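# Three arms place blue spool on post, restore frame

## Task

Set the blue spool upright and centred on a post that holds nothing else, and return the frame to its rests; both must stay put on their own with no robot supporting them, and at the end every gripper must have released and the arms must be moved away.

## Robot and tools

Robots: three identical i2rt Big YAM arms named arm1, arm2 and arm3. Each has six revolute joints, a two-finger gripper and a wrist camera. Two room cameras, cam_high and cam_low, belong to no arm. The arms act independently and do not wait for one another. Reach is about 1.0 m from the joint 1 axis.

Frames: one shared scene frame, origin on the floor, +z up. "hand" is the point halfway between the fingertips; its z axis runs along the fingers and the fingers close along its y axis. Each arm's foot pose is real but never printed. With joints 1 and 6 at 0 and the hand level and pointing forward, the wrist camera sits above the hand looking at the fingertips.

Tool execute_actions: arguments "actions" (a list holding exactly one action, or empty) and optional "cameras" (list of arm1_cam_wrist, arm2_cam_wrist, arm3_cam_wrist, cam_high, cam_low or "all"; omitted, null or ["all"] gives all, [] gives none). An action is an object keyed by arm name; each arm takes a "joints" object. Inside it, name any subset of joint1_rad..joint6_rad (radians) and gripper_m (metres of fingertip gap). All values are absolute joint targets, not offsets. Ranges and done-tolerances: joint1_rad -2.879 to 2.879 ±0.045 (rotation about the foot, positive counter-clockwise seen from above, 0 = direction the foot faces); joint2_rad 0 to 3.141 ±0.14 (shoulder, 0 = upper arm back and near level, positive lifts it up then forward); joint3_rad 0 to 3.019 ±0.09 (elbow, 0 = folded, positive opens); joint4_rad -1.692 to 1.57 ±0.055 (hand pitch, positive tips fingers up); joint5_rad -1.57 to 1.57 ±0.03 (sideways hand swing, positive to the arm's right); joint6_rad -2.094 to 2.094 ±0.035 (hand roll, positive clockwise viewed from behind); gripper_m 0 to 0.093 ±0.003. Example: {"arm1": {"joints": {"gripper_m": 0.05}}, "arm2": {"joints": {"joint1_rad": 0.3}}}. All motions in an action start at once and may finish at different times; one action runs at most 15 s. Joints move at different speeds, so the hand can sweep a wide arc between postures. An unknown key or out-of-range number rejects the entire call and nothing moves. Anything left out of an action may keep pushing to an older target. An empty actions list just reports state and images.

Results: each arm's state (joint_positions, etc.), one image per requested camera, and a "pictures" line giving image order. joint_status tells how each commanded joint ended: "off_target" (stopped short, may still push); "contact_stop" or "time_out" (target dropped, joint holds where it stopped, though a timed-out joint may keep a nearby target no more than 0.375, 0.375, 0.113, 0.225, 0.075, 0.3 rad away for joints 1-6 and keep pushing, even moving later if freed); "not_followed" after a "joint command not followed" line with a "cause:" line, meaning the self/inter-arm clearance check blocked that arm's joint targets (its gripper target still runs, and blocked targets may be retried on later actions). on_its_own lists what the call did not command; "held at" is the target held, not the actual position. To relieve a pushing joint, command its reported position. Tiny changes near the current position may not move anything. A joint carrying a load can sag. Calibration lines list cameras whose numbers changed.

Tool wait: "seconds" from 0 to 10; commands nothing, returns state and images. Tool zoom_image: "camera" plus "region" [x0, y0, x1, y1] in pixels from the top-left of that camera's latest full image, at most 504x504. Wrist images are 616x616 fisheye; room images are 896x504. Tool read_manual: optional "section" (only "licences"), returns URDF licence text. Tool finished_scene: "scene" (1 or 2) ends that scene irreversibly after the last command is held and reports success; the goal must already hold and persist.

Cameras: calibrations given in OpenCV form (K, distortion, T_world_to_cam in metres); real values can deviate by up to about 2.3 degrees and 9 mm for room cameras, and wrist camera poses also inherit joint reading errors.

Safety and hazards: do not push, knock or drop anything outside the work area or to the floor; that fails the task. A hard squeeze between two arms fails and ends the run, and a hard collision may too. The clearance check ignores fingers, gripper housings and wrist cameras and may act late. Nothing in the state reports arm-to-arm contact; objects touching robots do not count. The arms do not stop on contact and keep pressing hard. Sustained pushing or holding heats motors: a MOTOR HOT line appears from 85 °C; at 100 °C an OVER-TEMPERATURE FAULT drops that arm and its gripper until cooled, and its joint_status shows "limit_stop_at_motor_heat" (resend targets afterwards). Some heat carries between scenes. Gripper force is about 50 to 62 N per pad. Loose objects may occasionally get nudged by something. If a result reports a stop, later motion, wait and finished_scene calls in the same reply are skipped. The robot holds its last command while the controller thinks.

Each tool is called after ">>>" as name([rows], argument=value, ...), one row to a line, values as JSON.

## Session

>>> execute_actions(actions=[])

Scene clock: 0.00 s.
arm1.joint_positions: joint1_rad=-0.255 joint2_rad=+0.619 joint3_rad=+1.357 joint4_rad=-1.234 joint5_rad=-0.270 joint6_rad=+0.199 gripper_m=+0.095
arm1.joint_status: not commanded
arm1.hand: x=+1.2085 y=+0.0275 z=+1.4021 quat_wxyz=(+0.091, +0.839, -0.141, -0.518) (m; scene frame)
arm2.joint_positions: joint1_rad=+0.124 joint2_rad=+0.574 joint3_rad=+1.383 joint4_rad=-1.421 joint5_rad=-0.030 joint6_rad=+0.268 gripper_m=+0.094
arm2.joint_status: not commanded
arm2.hand: x=-0.6015 y=+1.0840 z=+1.3572 quat_wxyz=(-0.435, -0.507, -0.731, +0.139) (m; scene frame)
arm3.joint_positions: joint1_rad=+0.405 joint2_rad=+0.607 joint3_rad=+1.329 joint4_rad=-1.398 joint5_rad=-0.196 joint6_rad=+0.115 gripper_m=+0.095
arm3.joint_status: not commanded
arm3.hand: x=-0.7367 y=-1.0362 z=+1.3118 quat_wxyz=(-0.245, +0.594, -0.669, -0.373) (m; scene frame)
pictures: arm1_cam_wrist, arm2_cam_wrist, arm3_cam_wrist, cam_high, cam_low
camera_calibration (this result's frames):
arm1_cam_wrist: T_world_to_cam=[[0.143938, 0.944549, -0.295141, 0.211704], [0.87581, -0.260438, -0.406361, -0.4787], [-0.460694, -0.199996, -0.864733, 1.89532], [0, 0, 0, 1]] pos_world=[1.26194, 0.0544191, 1.5069]
arm2_cam_wrist: T_world_to_cam=[[-0.854735, -0.45639, -0.247258, 0.317195], [-0.381375, 0.875311, -0.297296, -0.769457], [0.35211, -0.159811, -0.922214, 1.75567], [0, 0, 0, 1]] pos_world=[-0.640521, 1.09885, 1.46877]
arm3_cam_wrist: T_world_to_cam=[[0.978238, -0.0155493, -0.206901, 0.97612], [-0.0759044, -0.954883, -0.287117, -0.659626], [-0.193102, 0.296574, -0.935284, 1.51368], [0, 0, 0, 1]] pos_world=[-0.712653, -1.0636, 1.42829]
Images, in order (width x height): arm1_cam_wrist 616x616, arm2_cam_wrist 616x616, arm3_cam_wrist 616x616, cam_high 896x504, cam_low 896x504.

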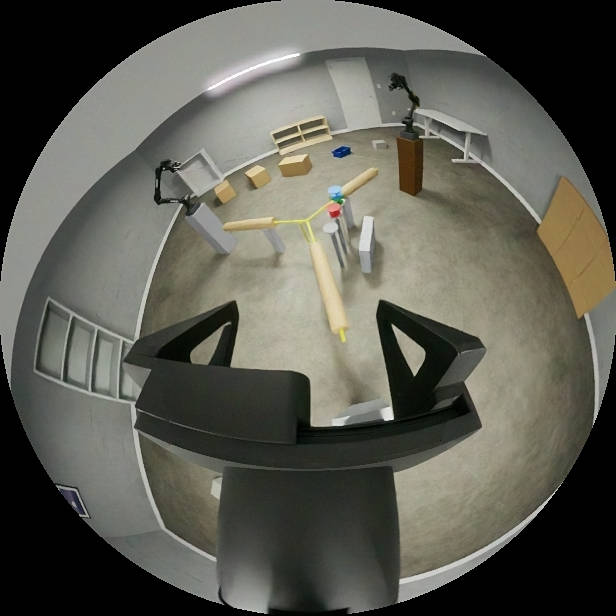

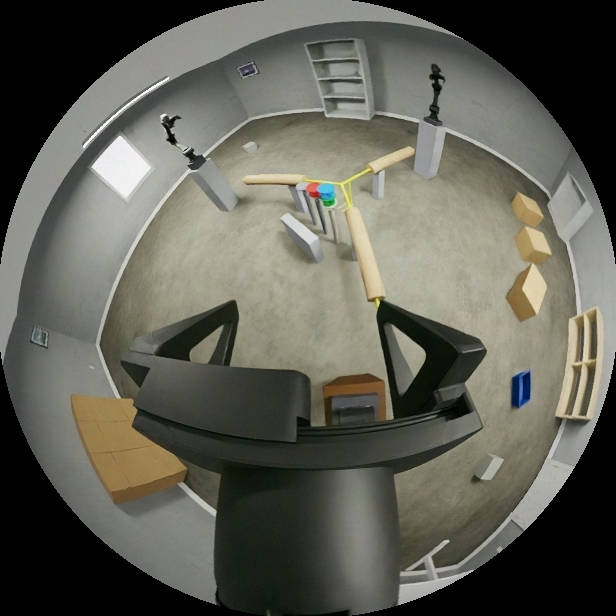

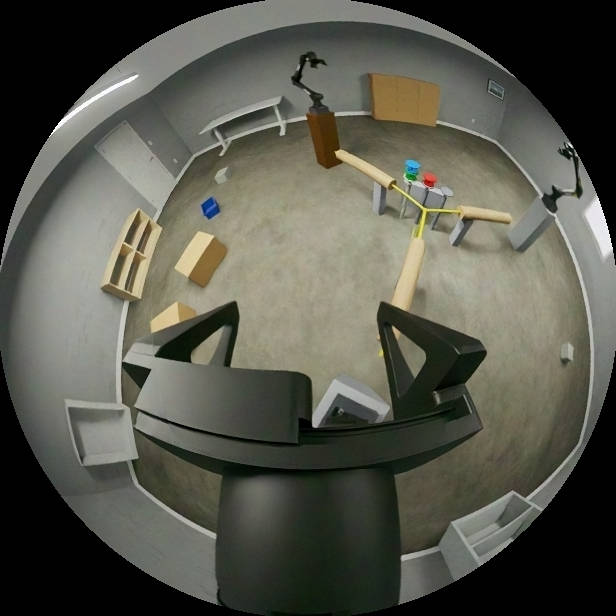

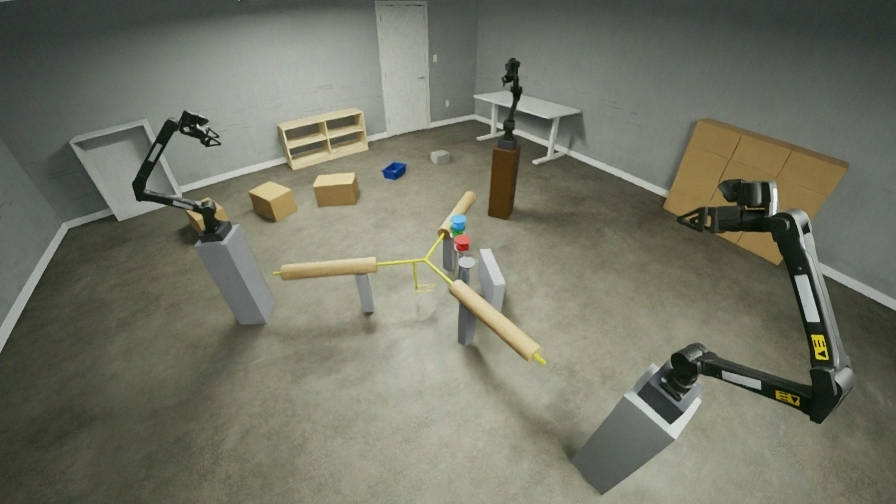

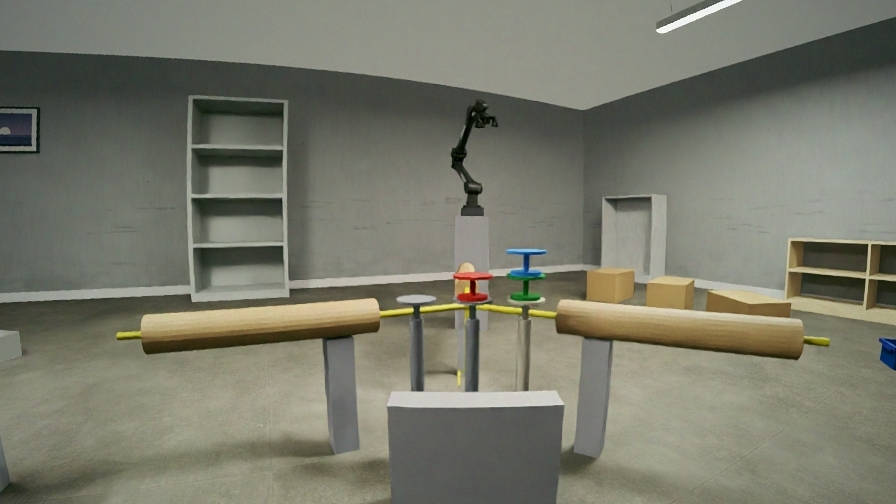

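>>> zoom_image(camera="cam_high", region=[380, 180, 560, 320])

>>> zoom_image(camera="cam_low", region=[370, 230, 610, 410])

>>> zoom_image(camera="cam_high", region=[260, 240, 400, 320])

>>> zoom_image(camera="cam_high", region=[480, 310, 580, 380])

>>> zoom_image(camera="cam_low", region=[100, 290, 220, 370])

>>> zoom_image(camera="cam_low", region=[740, 300, 860, 380])

Region (380, 180, 560, 320) of cam_high's 896x504 image, scaled by 2.800, with more detail than that image has.

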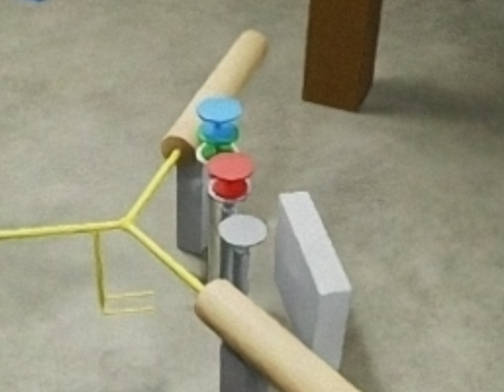

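Region (370, 230, 610, 410) of cam_low's 896x504 image, scaled by 2.100, with more detail than that image has; it fills the top 378 rows of this view, and the rest is white.

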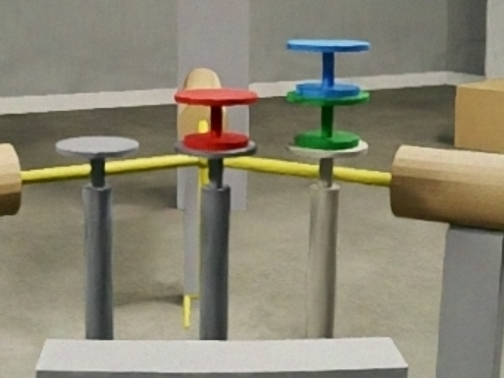

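Region (260, 240, 400, 320) of cam_high's 896x504 image, scaled by 3.600, with more detail than that image has; it fills the top 288 rows of this view, and the rest is white.

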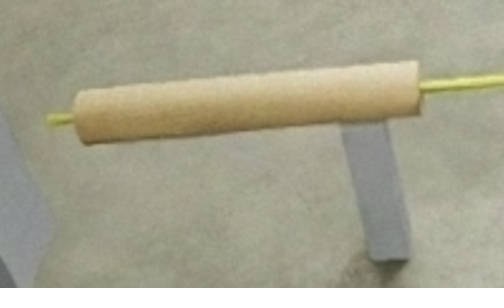

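Region (480, 310, 580, 380) of cam_high's 896x504 image, scaled by 5.040, with more detail than that image has; it fills the top 353 rows of this view, and the rest is white.

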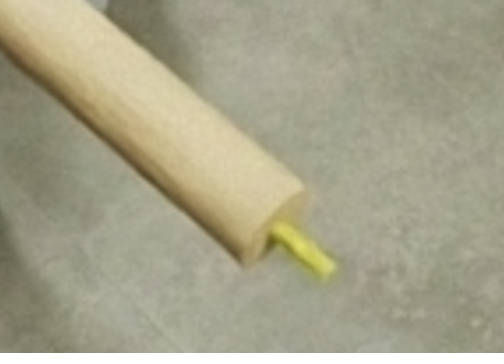

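Region (100, 290, 220, 370) of cam_low's 896x504 image, scaled by 4.200, with more detail than that image has.

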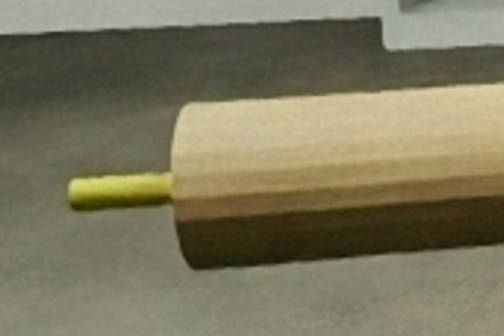

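Region (740, 300, 860, 380) of cam_low's 896x504 image, scaled by 4.200, with more detail than that image has.

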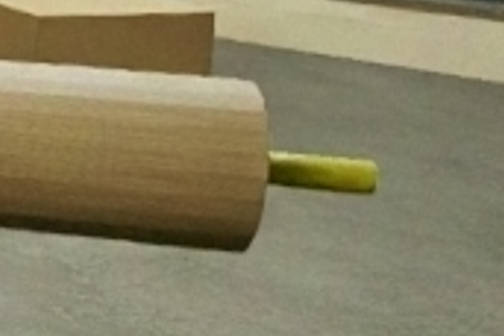

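>>> execute_actions([
  {"arm1":{"joints":{"joint1_rad":0.055,"joint2_rad":2.47,"joint3_rad":1.295,"joint4_rad":-0.355,"joint5_rad":0,"joint6_rad":-0.062,"gripper_m":0.07}},"arm2":{"joints":{"joint1_rad":-0.298,"joint2_rad":2.385,"joint3_rad":1.22,"joint4_rad":-0.37,"joint5_rad":0,"joint6_rad":-0.4,"gripper_m":0.07}},"arm3":{"joints":{"joint1_rad":-0.173,"joint2_rad":2.255,"joint3_rad":0.80,"joint4_rad":-0.085,"joint5_rad":0,"joint6_rad":-0.225,"gripper_m":0.07}}},
])

Scene clock: 40.27 s.
arm1.joint_positions: joint1_rad=+0.047 joint2_rad=+2.482 joint3_rad=+1.288 joint4_rad=-0.373 joint5_rad=-0.004 joint6_rad=-0.051 gripper_m=+0.070
arm1.joint_status: all done
arm1.hand: x=+0.9420 y=-0.0025 z=+0.5650 quat_wxyz=(+0.001, +1.000, +0.028, -0.008) (m; scene frame)
arm2.joint_positions: joint1_rad=-0.299 joint2_rad=+2.400 joint3_rad=+1.211 joint4_rad=-0.379 joint5_rad=-0.001 joint6_rad=-0.389 gripper_m=+0.070
arm2.joint_status: all done
arm2.hand: x=-0.6326 y=+0.7781 z=+0.5613 quat_wxyz=(+0.003, -0.475, -0.880, -0.004) (m; scene frame)
arm3.joint_positions: joint1_rad=-0.174 joint2_rad=+2.256 joint3_rad=+0.798 joint4_rad=-0.094 joint5_rad=-0.003 joint6_rad=-0.211 gripper_m=+0.070
arm3.joint_status: all done
arm3.hand: x=-0.4964 y=-0.9707 z=+0.5660 quat_wxyz=(-0.014, +0.523, -0.852, -0.010) (m; scene frame)
pictures: arm1_cam_wrist, arm2_cam_wrist, arm3_cam_wrist, cam_high, cam_low
camera_calibration (this result's frames):
arm1_cam_wrist: T_world_to_cam=[[-0.0589385, 0.998259, 0.00218263, 0.0545928], [0.808771, 0.0464691, 0.586284, -1.09017], [0.585162, 0.03632, -0.810102, 0.0271915], [0, 0, 0, 1]] pos_world=[0.869001, -0.00482636, 0.661056]
arm2_cam_wrist: T_world_to_cam=[[-0.836992, -0.546839, -0.0202906, -0.0915882], [-0.453266, 0.67204, 0.585587, -1.13298], [-0.306585, 0.499328, -0.810356, -0.0086328], [0, 0, 0, 1]] pos_world=[-0.592845, 0.715634, 0.654603]
arm3_cam_wrist: T_world_to_cam=[[0.892476, -0.451085, -0.00301694, 0.00708241], [-0.3769, -0.749341, 0.544459, -1.21352], [-0.247858, -0.484779, -0.838782, 0.00289663], [0, 0, 0, 1]] pos_world=[-0.462978, -0.904741, 0.663163]
Images, in order (width x height): arm1_cam_wrist 616x616, arm2_cam_wrist 616x616, arm3_cam_wrist 616x616, cam_high 896x504, cam_low 896x504.

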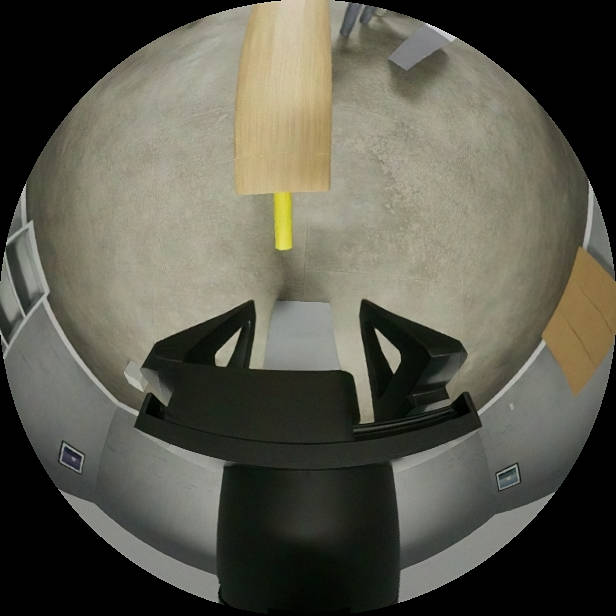

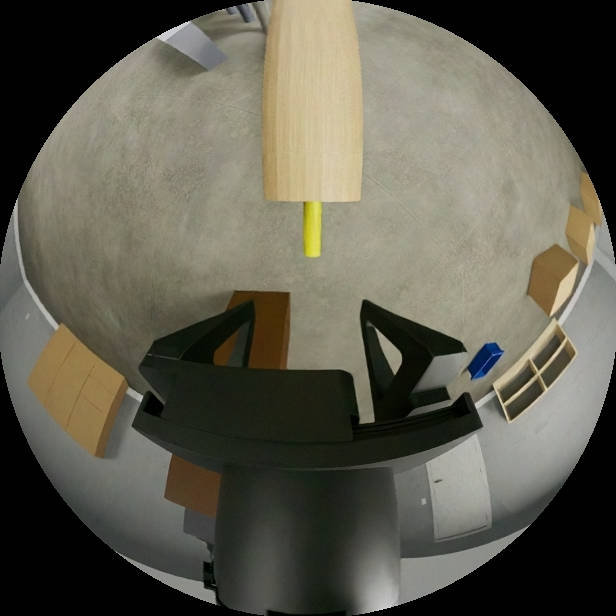

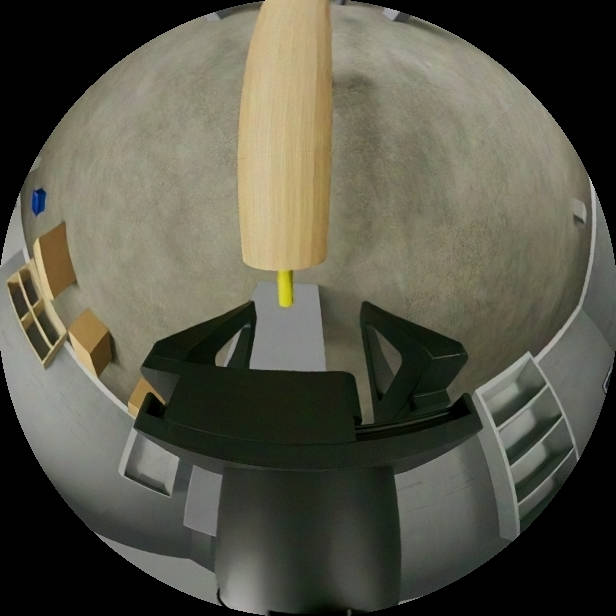

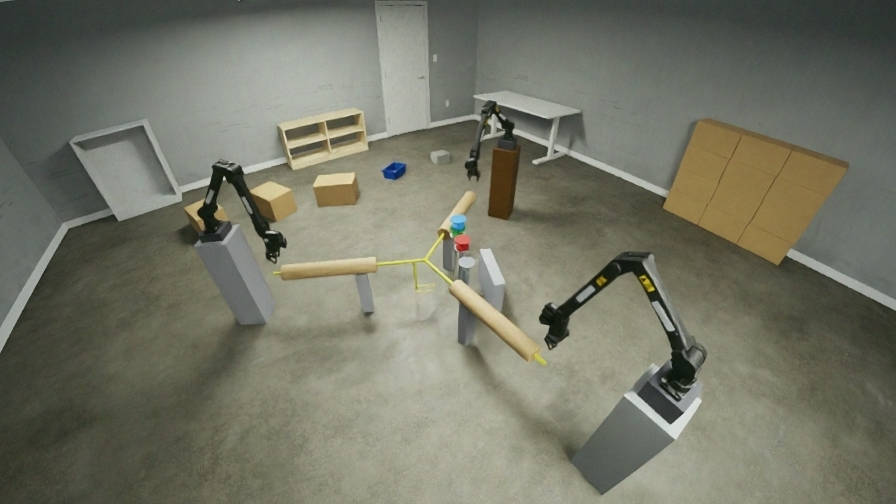

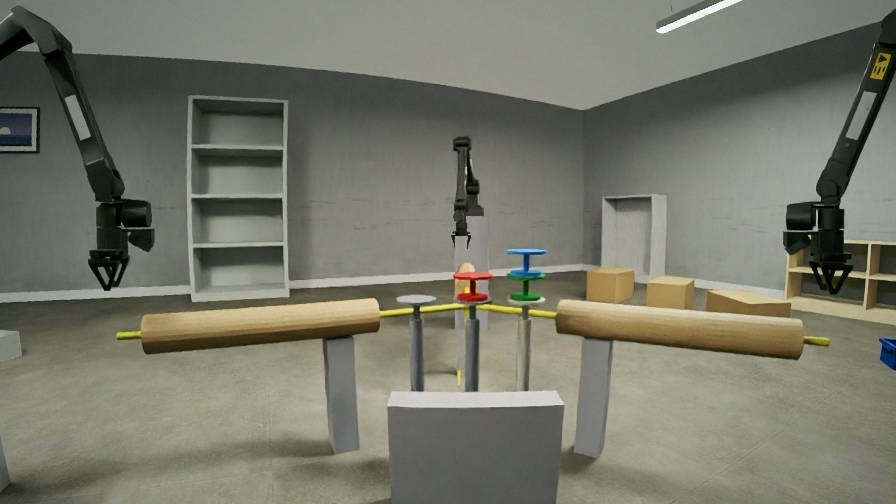

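>>> zoom_image(camera="arm1_cam_wrist", region=[220, 140, 360, 280])

>>> zoom_image(camera="arm2_cam_wrist", region=[240, 140, 380, 280])

>>> zoom_image(camera="arm3_cam_wrist", region=[220, 190, 360, 330])

Region (220, 140, 360, 280) of arm1_cam_wrist's 616x616 image, scaled by 3.600, with more detail than that image has.

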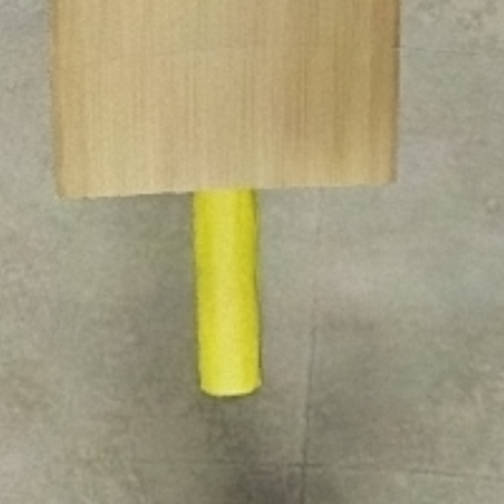

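Region (240, 140, 380, 280) of arm2_cam_wrist's 616x616 image, scaled by 3.600, with more detail than that image has.

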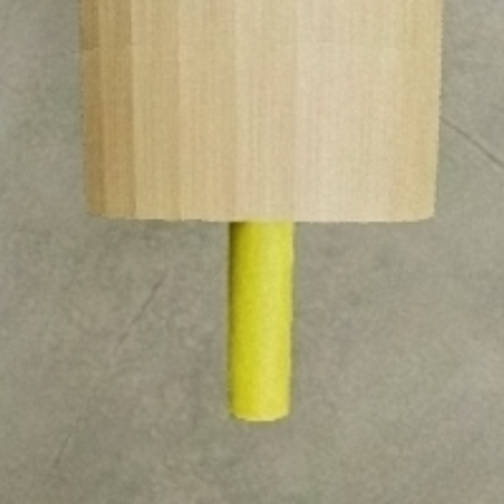

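Region (220, 190, 360, 330) of arm3_cam_wrist's 616x616 image, scaled by 3.600, with more detail than that image has.

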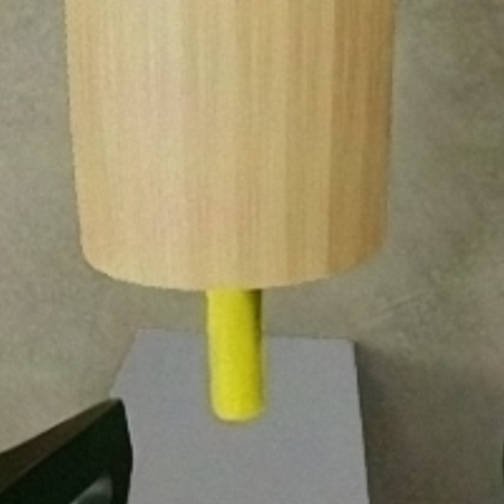

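>>> execute_actions([
  {"arm1":{"joints":{"joint1_rad":0.111,"joint2_rad":2.645,"joint3_rad":1.475,"joint4_rad":-0.342,"joint6_rad":0.016}},"arm2":{"joints":{"joint1_rad":-0.282,"joint2_rad":2.55,"joint3_rad":1.36,"joint4_rad":-0.332,"joint6_rad":-0.372}},"arm3":{"joints":{"joint1_rad":-0.108,"joint2_rad":2.46,"joint3_rad":0.757,"joint4_rad":0.143,"joint6_rad":-0.14}}},
], cameras=["arm1_cam_wrist","arm2_cam_wrist","arm3_cam_wrist"])

Scene clock: 63.50 s.
arm1.joint_positions: joint1_rad=+0.110 joint2_rad=+2.649 joint3_rad=+1.452 joint4_rad=-0.355 joint5_rad=-0.003 joint6_rad=+0.005 gripper_m=+0.070
arm1.joint_status: all done
arm1.hand: x=+0.9151 y=-0.0358 z=+0.5055 quat_wxyz=(+0.000, +0.999, +0.032, -0.016) (m; scene frame)
arm2.joint_positions: joint1_rad=-0.290 joint2_rad=+2.562 joint3_rad=+1.350 joint4_rad=-0.335 joint5_rad=-0.001 joint6_rad=-0.383 gripper_m=+0.070
arm2.joint_status: all done
arm2.hand: x=-0.6231 y=+0.7539 z=+0.5027 quat_wxyz=(-0.004, -0.474, -0.881, +0.004) (m; scene frame)
arm3.joint_positions: joint1_rad=-0.109 joint2_rad=+2.471 joint3_rad=+0.753 joint4_rad=+0.133 joint5_rad=-0.003 joint6_rad=-0.154 gripper_m=+0.070
arm3.joint_status: all done
arm3.hand: x=-0.5498 y=-1.0048 z=+0.4988 quat_wxyz=(+0.001, +0.526, -0.850, -0.004) (m; scene frame)
pictures: arm1_cam_wrist, arm2_cam_wrist, arm3_cam_wrist
camera_calibration (this result's frames):
arm1_cam_wrist: T_world_to_cam=[[-0.0665302, 0.997779, 0.00316915, 0.0927929], [0.81692, 0.0526466, 0.574344, -1.03315], [0.572901, 0.0408001, -0.818608, 0.0116691], [0, 0, 0, 1]] pos_world=[0.843492, -0.0386709, 0.602644]
arm2_cam_wrist: T_world_to_cam=[[-0.835041, -0.550051, -0.0122501, -0.0984384], [-0.458102, 0.682776, 0.569175, -1.081], [-0.304711, 0.480896, -0.822125, -0.0201092], [0, 0, 0, 1]] pos_world=[-0.583535, 0.693605, 0.59754]
arm3_cam_wrist: T_world_to_cam=[[0.8957, -0.444566, -0.00909415, 0.0504963], [-0.36024, -0.737489, 0.571259, -1.2149], [-0.260669, -0.508401, -0.820719, -0.123068], [0, 0, 0, 1]] pos_world=[-0.514964, -0.936092, 0.593476]
Images, in order (width x height): arm1_cam_wrist 616x616, arm2_cam_wrist 616x616, arm3_cam_wrist 616x616.

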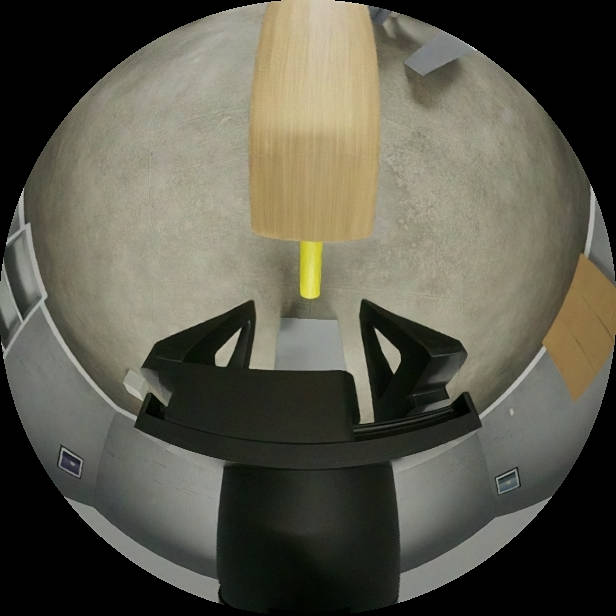

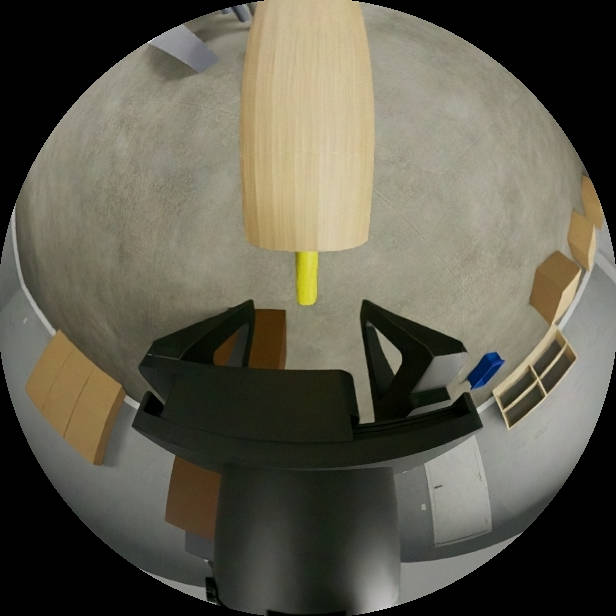

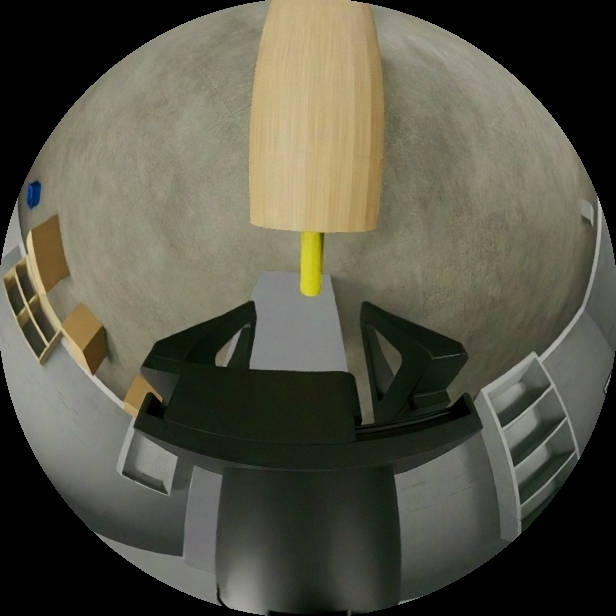

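>>> execute_actions([
  {"arm1":{"joints":{"joint1_rad":0.102,"joint2_rad":2.855,"joint3_rad":1.62,"joint4_rad":-0.30,"joint6_rad":0.035}},"arm2":{"joints":{"joint1_rad":-0.296,"joint2_rad":2.747,"joint3_rad":1.48,"joint4_rad":-0.28}},"arm3":{"joints":{"joint1_rad":-0.12,"joint2_rad":2.702,"joint3_rad":0.918,"joint4_rad":0.24,"joint6_rad":-0.118}}},
], cameras=["arm1_cam_wrist","arm2_cam_wrist","arm3_cam_wrist"])

Scene clock: 72.73 s.
arm1.joint_positions: joint1_rad=+0.110 joint2_rad=+2.749 joint3_rad=+1.581 joint4_rad=-0.320 joint5_rad=+0.011 joint6_rad=+0.037 gripper_m=+0.070
arm1.joint_status: all done
arm1.hand: x=+0.8784 y=-0.0359 z=+0.4740 quat_wxyz=(-0.004, +0.999, +0.015, -0.048) (m; scene frame)
arm2.joint_positions: joint1_rad=-0.291 joint2_rad=+2.637 joint3_rad=+1.450 joint4_rad=-0.304 joint5_rad=-0.014 joint6_rad=-0.384 gripper_m=+0.070
arm2.joint_status: all done
arm2.hand: x=-0.6149 y=+0.7227 z=+0.4793 quat_wxyz=(-0.027, -0.473, -0.880, +0.021) (m; scene frame)
arm3.joint_positions: joint1_rad=-0.109 joint2_rad=+2.557 joint3_rad=+0.866 joint4_rad=+0.220 joint5_rad=-0.017 joint6_rad=-0.136 gripper_m=+0.070
arm3.joint_status: joint2_rad time_out (moved +0.086 of +0.231); the others done
arm3.on_its_own: joint2_rad reads +2.557 and still pushes toward +2.702 since a time_out
arm3.hand: x=-0.5213 y=-0.9600 z=+0.4697 quat_wxyz=(-0.048, +0.518, -0.853, -0.034) (m; scene frame)
pictures: arm1_cam_wrist, arm2_cam_wrist, arm3_cam_wrist
camera_calibration (this result's frames):
arm1_cam_wrist: T_world_to_cam=[[-0.032613, 0.999381, 0.0131874, 0.0560995], [0.853704, 0.0209929, 0.520335, -0.993013], [0.519736, 0.0282278, -0.85386, 0.06989], [0, 0, 0, 1]] pos_world=[0.813244, -0.0371913, 0.575636]
arm2_cam_wrist: T_world_to_cam=[[-0.834789, -0.550558, -0.0037484, -0.112604], [-0.471072, 0.71071, 0.522478, -1.04835], [-0.28499, 0.437924, -0.852645, 0.0359355], [0, 0, 0, 1]] pos_world=[-0.577606, 0.667338, 0.577956]
arm3_cam_wrist: T_world_to_cam=[[0.888116, -0.459546, -0.00817247, 0.0258491], [-0.401357, -0.784079, 0.473426, -1.17517], [-0.223969, -0.417177, -0.880796, 0.0182172], [0, 0, 0, 1]] pos_world=[-0.490538, -0.901945, 0.572611]
Images, in order (width x height): arm1_cam_wrist 616x616, arm2_cam_wrist 616x616, arm3_cam_wrist 616x616.

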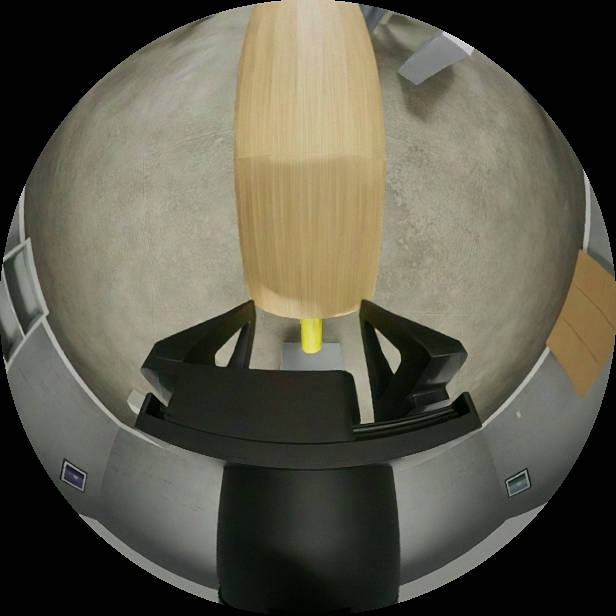

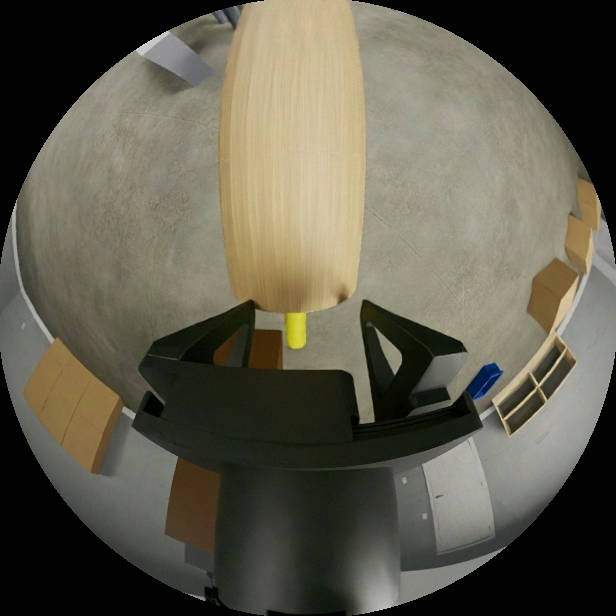

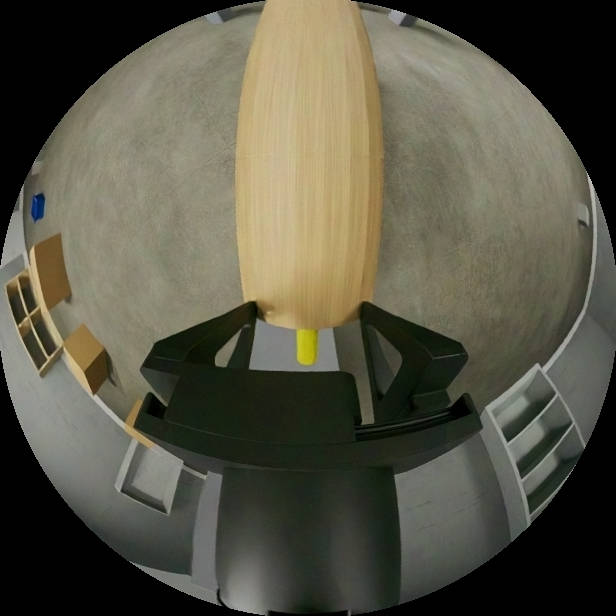

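>>> execute_actions([
  {"arm1":{"joints":{"joint2_rad":2.715,"joint3_rad":1.485,"joint4_rad":-0.345,"joint5_rad":0}},"arm2":{"joints":{"joint2_rad":2.605,"joint3_rad":1.36,"joint4_rad":-0.33,"joint5_rad":0}},"arm3":{"joints":{"joint2_rad":2.525,"joint3_rad":0.78,"joint4_rad":0.16,"joint5_rad":0}}},
])

Scene clock: 76.30 s.
arm1.joint_positions: joint1_rad=+0.110 joint2_rad=+2.737 joint3_rad=+1.478 joint4_rad=-0.335 joint5_rad=+0.004 joint6_rad=+0.037 gripper_m=+0.070
arm1.joint_status: all done
arm1.hand: x=+0.9385 y=-0.0328 z=+0.4643 quat_wxyz=(-0.003, +1.000, +0.016, +0.006) (m; scene frame)
arm2.joint_positions: joint1_rad=-0.291 joint2_rad=+2.625 joint3_rad=+1.349 joint4_rad=-0.329 joint5_rad=-0.002 joint6_rad=-0.380 gripper_m=+0.070
arm2.joint_status: all done
arm2.hand: x=-0.6293 y=+0.7827 z=+0.4727 quat_wxyz=(+0.014, -0.475, -0.880, -0.019) (m; scene frame)
arm3.joint_positions: joint1_rad=-0.109 joint2_rad=+2.539 joint3_rad=+0.775 joint4_rad=+0.161 joint5_rad=-0.004 joint6_rad=-0.132 gripper_m=+0.070
arm3.joint_status: all done
arm3.hand: x=-0.5558 y=-1.0127 z=+0.4782 quat_wxyz=(+0.010, +0.517, -0.856, -0.002) (m; scene frame)
pictures: arm1_cam_wrist, arm2_cam_wrist, arm3_cam_wrist, cam_high, cam_low
camera_calibration (this result's frames):
arm1_cam_wrist: T_world_to_cam=[[-0.033856, 0.999379, 0.0097244, 0.0578621], [0.792983, 0.0209392, 0.608884, -1.02347], [0.608302, 0.0283256, -0.7932, -0.0810042], [0, 0, 0, 1]] pos_world=[0.86283, -0.034101, 0.55836]
arm2_cam_wrist: T_world_to_cam=[[-0.837387, -0.545477, -0.0351792, -0.0823751], [-0.449235, 0.650121, 0.612806, -1.0759], [-0.311401, 0.528959, -0.78945, -0.117815], [0, 0, 0, 1]] pos_world=[-0.589001, 0.716852, 0.563412]
arm3_cam_wrist: T_world_to_cam=[[0.885378, -0.464677, -0.0134897, 0.0280745], [-0.369556, -0.721149, 0.58598, -1.20681], [-0.282019, -0.513828, -0.810213, -0.167968], [0, 0, 0, 1]] pos_world=[-0.518209, -0.943548, 0.571453]
Images, in order (width x height): arm1_cam_wrist 616x616, arm2_cam_wrist 616x616, arm3_cam_wrist 616x616, cam_high 896x504, cam_low 896x504.

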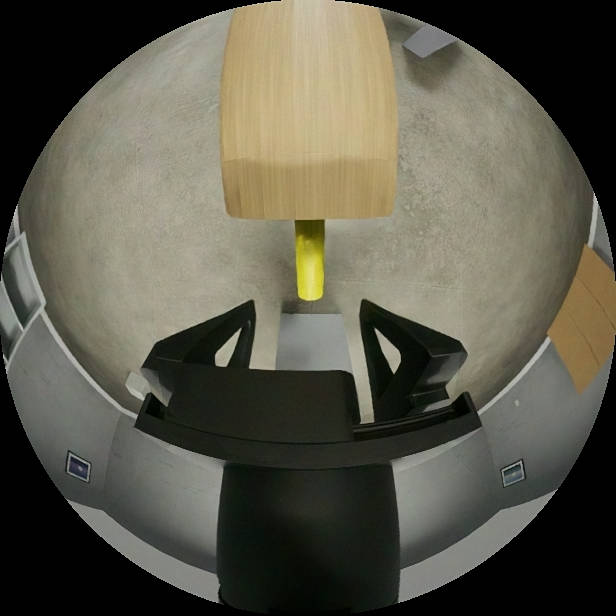

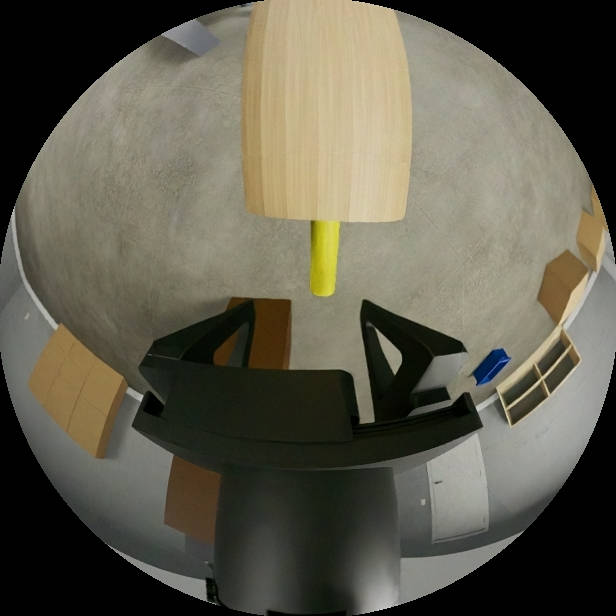

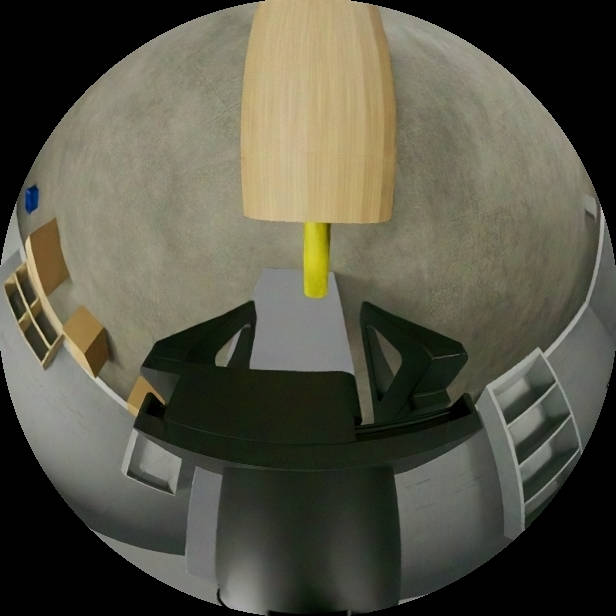

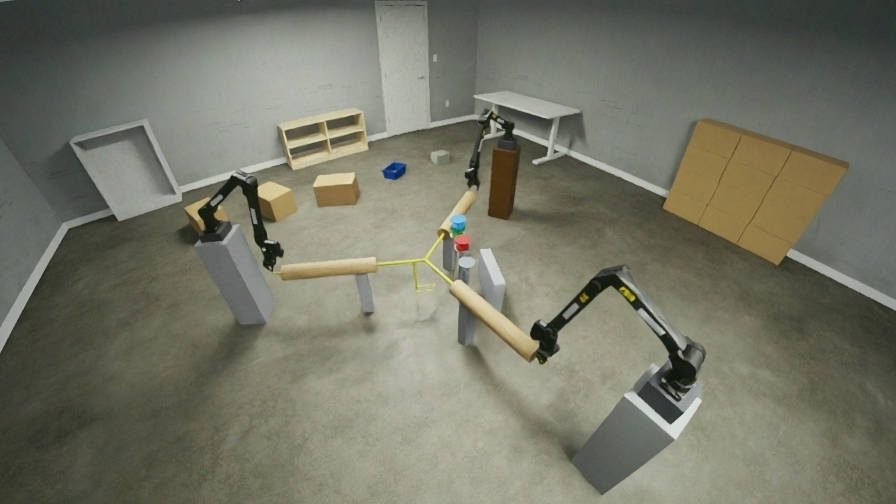

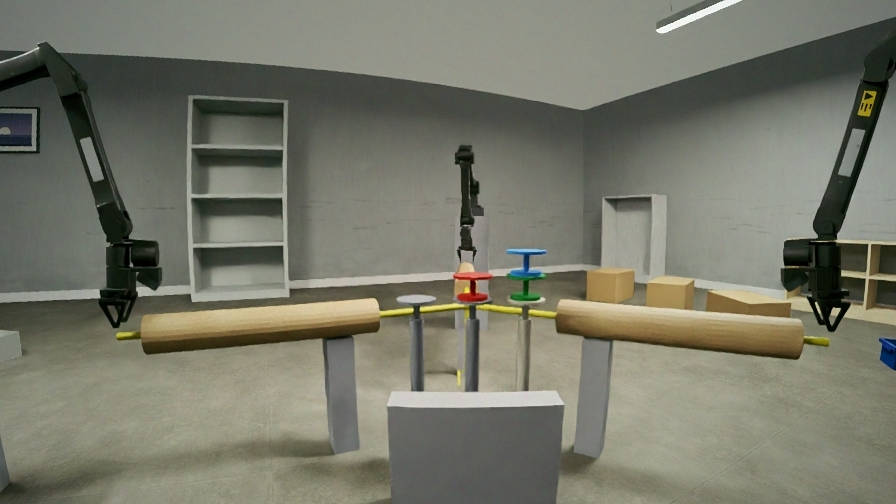

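>>> execute_actions([
  {"arm1":{"joints":{"joint2_rad":2.855,"joint3_rad":1.555,"joint4_rad":-0.31}},"arm2":{"joints":{"joint1_rad":-0.308,"joint2_rad":2.747,"joint3_rad":1.415,"joint4_rad":-0.30}},"arm3":{"joints":{"joint1_rad":-0.137,"joint2_rad":2.702,"joint3_rad":0.84,"joint4_rad":0.20}}},
], cameras=[])

>>> execute_actions([
  {"arm1":{"joints":{"joint3_rad":1.62,"joint4_rad":-0.30}},"arm2":{"joints":{"joint3_rad":1.48,"joint4_rad":-0.28}},"arm3":{"joints":{"joint3_rad":0.915,"joint4_rad":0.24}}},
], cameras=["arm1_cam_wrist","arm2_cam_wrist","arm3_cam_wrist"])

Scene clock: 82.77 s.
arm1.joint_positions: joint1_rad=+0.110 joint2_rad=+2.864 joint3_rad=+1.549 joint4_rad=-0.321 joint5_rad=+0.004 joint6_rad=+0.037 gripper_m=+0.070
arm1.joint_status: all done
arm1.hand: x=+0.9598 y=-0.0312 z=+0.4108 quat_wxyz=(-0.005, +1.000, +0.016, +0.026) (m; scene frame)
arm2.joint_positions: joint1_rad=-0.300 joint2_rad=+2.763 joint3_rad=+1.409 joint4_rad=-0.302 joint5_rad=-0.002 joint6_rad=-0.380 gripper_m=+0.070
arm2.joint_status: all done
arm2.hand: x=-0.6385 y=+0.8090 z=+0.4151 quat_wxyz=(+0.030, -0.479, -0.877, -0.038) (m; scene frame)
arm3.joint_positions: joint1_rad=-0.128 joint2_rad=+2.711 joint3_rad=+0.842 joint4_rad=+0.200 joint5_rad=-0.004 joint6_rad=-0.131 gripper_m=+0.070
arm3.joint_status: all done
arm3.hand: x=-0.5709 y=-1.0418 z=+0.4261 quat_wxyz=(+0.040, +0.508, -0.860, +0.011) (m; scene frame)
pictures: none
No camera images: the call's "cameras" was empty. Leave "cameras" out to get every camera's image.

Scene clock: 83.67 s.
arm1.joint_positions: joint1_rad=+0.110 joint2_rad=+2.864 joint3_rad=+1.605 joint4_rad=-0.315 joint5_rad=+0.004 joint6_rad=+0.037 gripper_m=+0.070
arm1.joint_status: all done
arm1.hand: x=+0.9245 y=-0.0336 z=+0.4166 quat_wxyz=(-0.003, +1.000, +0.016, -0.005) (m; scene frame)
arm2.joint_positions: joint1_rad=-0.300 joint2_rad=+2.758 joint3_rad=+1.473 joint4_rad=-0.285 joint5_rad=-0.002 joint6_rad=-0.380 gripper_m=+0.070
arm2.joint_status: all done
arm2.hand: x=-0.6298 y=+0.7637 z=+0.4219 quat_wxyz=(+0.003, -0.479, -0.878, -0.005) (m; scene frame)
arm3.joint_positions: joint1_rad=-0.128 joint2_rad=+2.709 joint3_rad=+0.921 joint4_rad=+0.236 joint5_rad=-0.004 joint6_rad=-0.131 gripper_m=+0.070
arm3.joint_status: all done
arm3.hand: x=-0.5361 y=-0.9946 z=+0.4188 quat_wxyz=(-0.014, +0.509, -0.861, -0.012) (m; scene frame)
pictures: arm1_cam_wrist, arm2_cam_wrist, arm3_cam_wrist
camera_calibration (this result's frames):
arm1_cam_wrist: T_world_to_cam=[[-0.0337151, 0.999391, 0.00898904, 0.0588538], [0.805778, 0.0218603, 0.591815, -0.98798], [0.591258, 0.0271962, -0.806024, -0.089245], [0, 0, 0, 1]] pos_world=[0.850843, -0.0347933, 0.512238]
arm2_cam_wrist: T_world_to_cam=[[-0.841749, -0.539421, -0.0219835, -0.10787], [-0.44774, 0.674774, 0.586694, -1.03948], [-0.301641, 0.503692, -0.809511, -0.114132], [0, 0, 0, 1]] pos_world=[-0.590643, 0.700716, 0.515095]
arm3_cam_wrist: T_world_to_cam=[[0.876681, -0.481027, -0.00661808, -0.0054341], [-0.400361, -0.737155, 0.544347, -1.16666], [-0.266724, -0.474569, -0.838834, -0.141967], [0, 0, 0, 1]] pos_world=[-0.500185, -0.929993, 0.515942]
Images, in order (width x height): arm1_cam_wrist 616x616, arm2_cam_wrist 616x616, arm3_cam_wrist 616x616.

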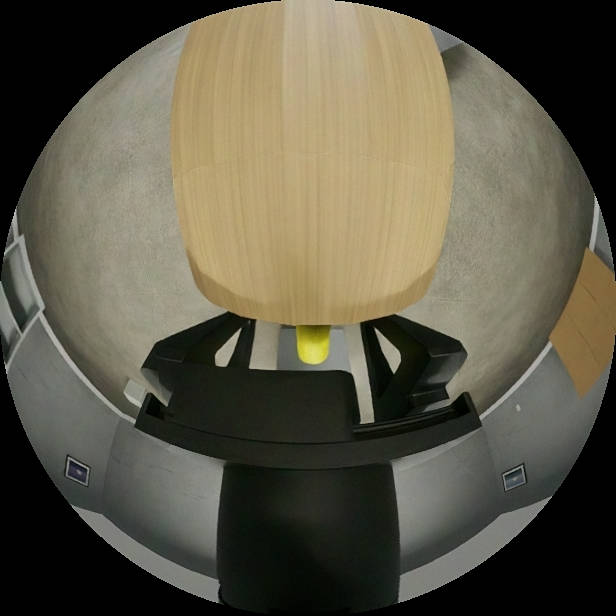

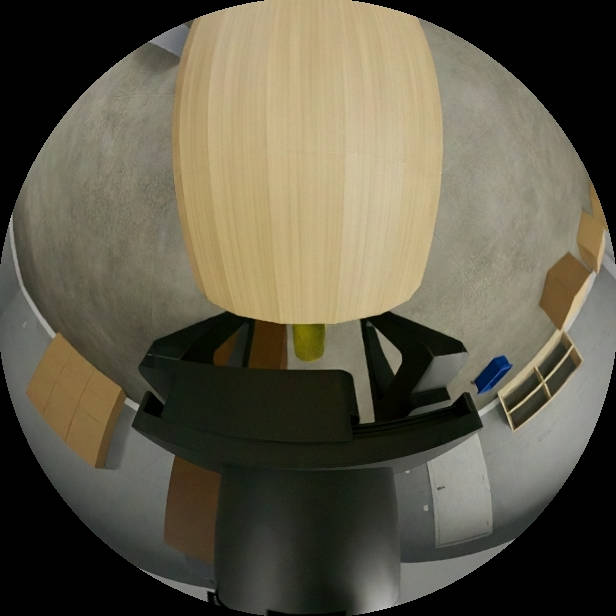

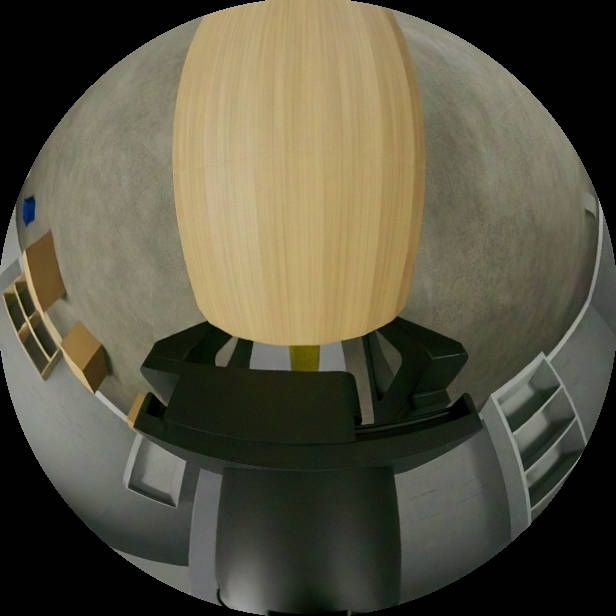

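>>> execute_actions([
  {"arm1":{"joints":{"gripper_m":0.04}},"arm2":{"joints":{"joint2_rad":2.762,"gripper_m":0.04}},"arm3":{"joints":{"joint2_rad":2.728,"joint6_rad":-0.155,"gripper_m":0.04}}},
], cameras=["arm2_cam_wrist","arm3_cam_wrist"])

Scene clock: 86.03 s.
arm1.joint_positions: joint1_rad=+0.110 joint2_rad=+2.864 joint3_rad=+1.605 joint4_rad=-0.315 joint5_rad=+0.004 joint6_rad=+0.037 gripper_m=+0.040
arm1.joint_status: all done
arm1.hand: x=+0.9245 y=-0.0336 z=+0.4166 quat_wxyz=(-0.003, +1.000, +0.016, -0.005) (m; scene frame)
arm2.joint_positions: joint1_rad=-0.300 joint2_rad=+2.758 joint3_rad=+1.473 joint4_rad=-0.285 joint5_rad=-0.002 joint6_rad=-0.380 gripper_m=+0.040
arm2.joint_status: all done
arm2.hand: x=-0.6298 y=+0.7637 z=+0.4219 quat_wxyz=(+0.003, -0.479, -0.878, -0.005) (m; scene frame)
arm3.joint_positions: joint1_rad=-0.128 joint2_rad=+2.710 joint3_rad=+0.921 joint4_rad=+0.236 joint5_rad=-0.004 joint6_rad=-0.141 gripper_m=+0.040
arm3.joint_status: all done
arm3.hand: x=-0.5366 y=-0.9952 z=+0.4183 quat_wxyz=(-0.013, +0.513, -0.858, -0.011) (m; scene frame)
pictures: arm2_cam_wrist, arm3_cam_wrist
camera_calibration (this result's frames):
arm2_cam_wrist: T_world_to_cam=[[-0.841749, -0.539421, -0.0219835, -0.10787], [-0.44774, 0.674774, 0.586694, -1.03948], [-0.301641, 0.503692, -0.809511, -0.114132], [0, 0, 0, 1]] pos_world=[-0.590643, 0.700716, 0.515095]
arm3_cam_wrist: T_world_to_cam=[[0.881227, -0.472649, -0.00649747, 0.00539683], [-0.392993, -0.740212, 0.545566, -1.16666], [-0.262671, -0.478214, -0.838043, -0.144564], [0, 0, 0, 1]] pos_world=[-0.501217, -0.930157, 0.515374]
Images, in order (width x height): arm2_cam_wrist 616x616, arm3_cam_wrist 616x616.

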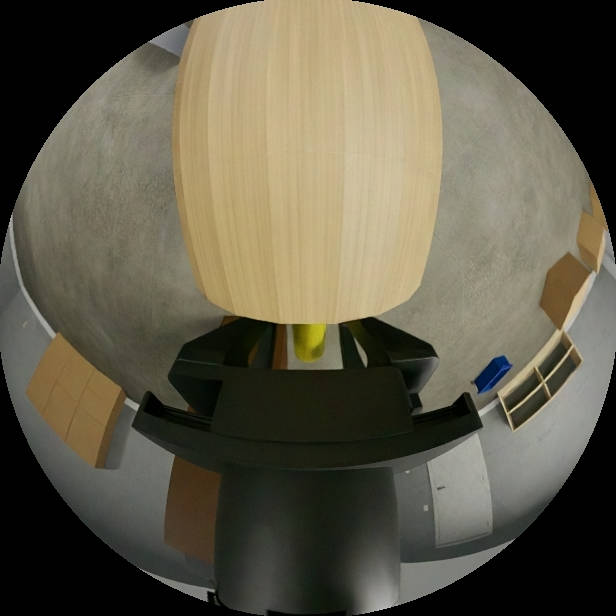

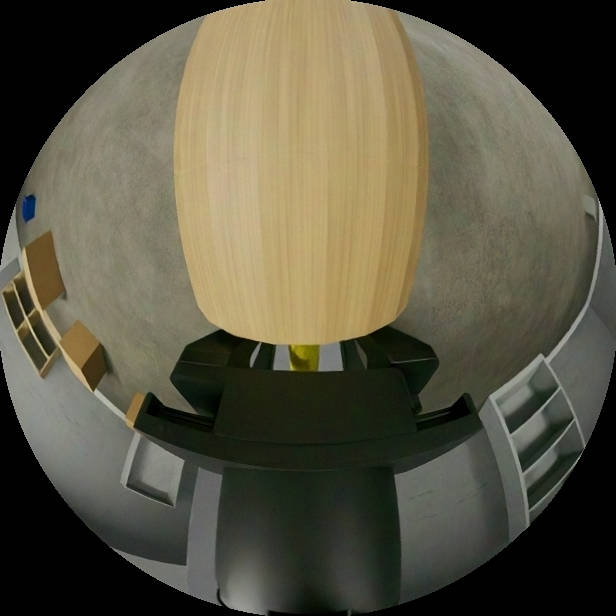

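>>> execute_actions([
  {"arm2":{"joints":{"joint2_rad":2.778}},"arm3":{"joints":{"joint2_rad":2.745}}},
], cameras=[])

Scene clock: 90.43 s.
arm1.joint_positions: joint1_rad=+0.110 joint2_rad=+2.864 joint3_rad=+1.605 joint4_rad=-0.315 joint5_rad=+0.004 joint6_rad=+0.037 gripper_m=+0.040
arm1.joint_status: not commanded
arm1.hand: x=+0.9245 y=-0.0336 z=+0.4166 quat_wxyz=(-0.003, +1.000, +0.016, -0.005) (m; scene frame)
arm2.joint_positions: joint1_rad=-0.300 joint2_rad=+2.773 joint3_rad=+1.473 joint4_rad=-0.285 joint5_rad=-0.002 joint6_rad=-0.380 gripper_m=+0.040
arm2.joint_status: all done
arm2.hand: x=-0.6313 y=+0.7714 z=+0.4150 quat_wxyz=(+0.007, -0.479, -0.878, -0.011) (m; scene frame)
arm3.joint_positions: joint1_rad=-0.128 joint2_rad=+2.732 joint3_rad=+0.921 joint4_rad=+0.236 joint5_rad=-0.004 joint6_rad=-0.141 gripper_m=+0.040
arm3.joint_status: all done
arm3.hand: x=-0.5435 y=-1.0045 z=+0.4118 quat_wxyz=(-0.003, +0.513, -0.858, -0.007) (m; scene frame)
pictures: none
No camera images: the call's "cameras" was empty. Leave "cameras" out to get every camera's image.


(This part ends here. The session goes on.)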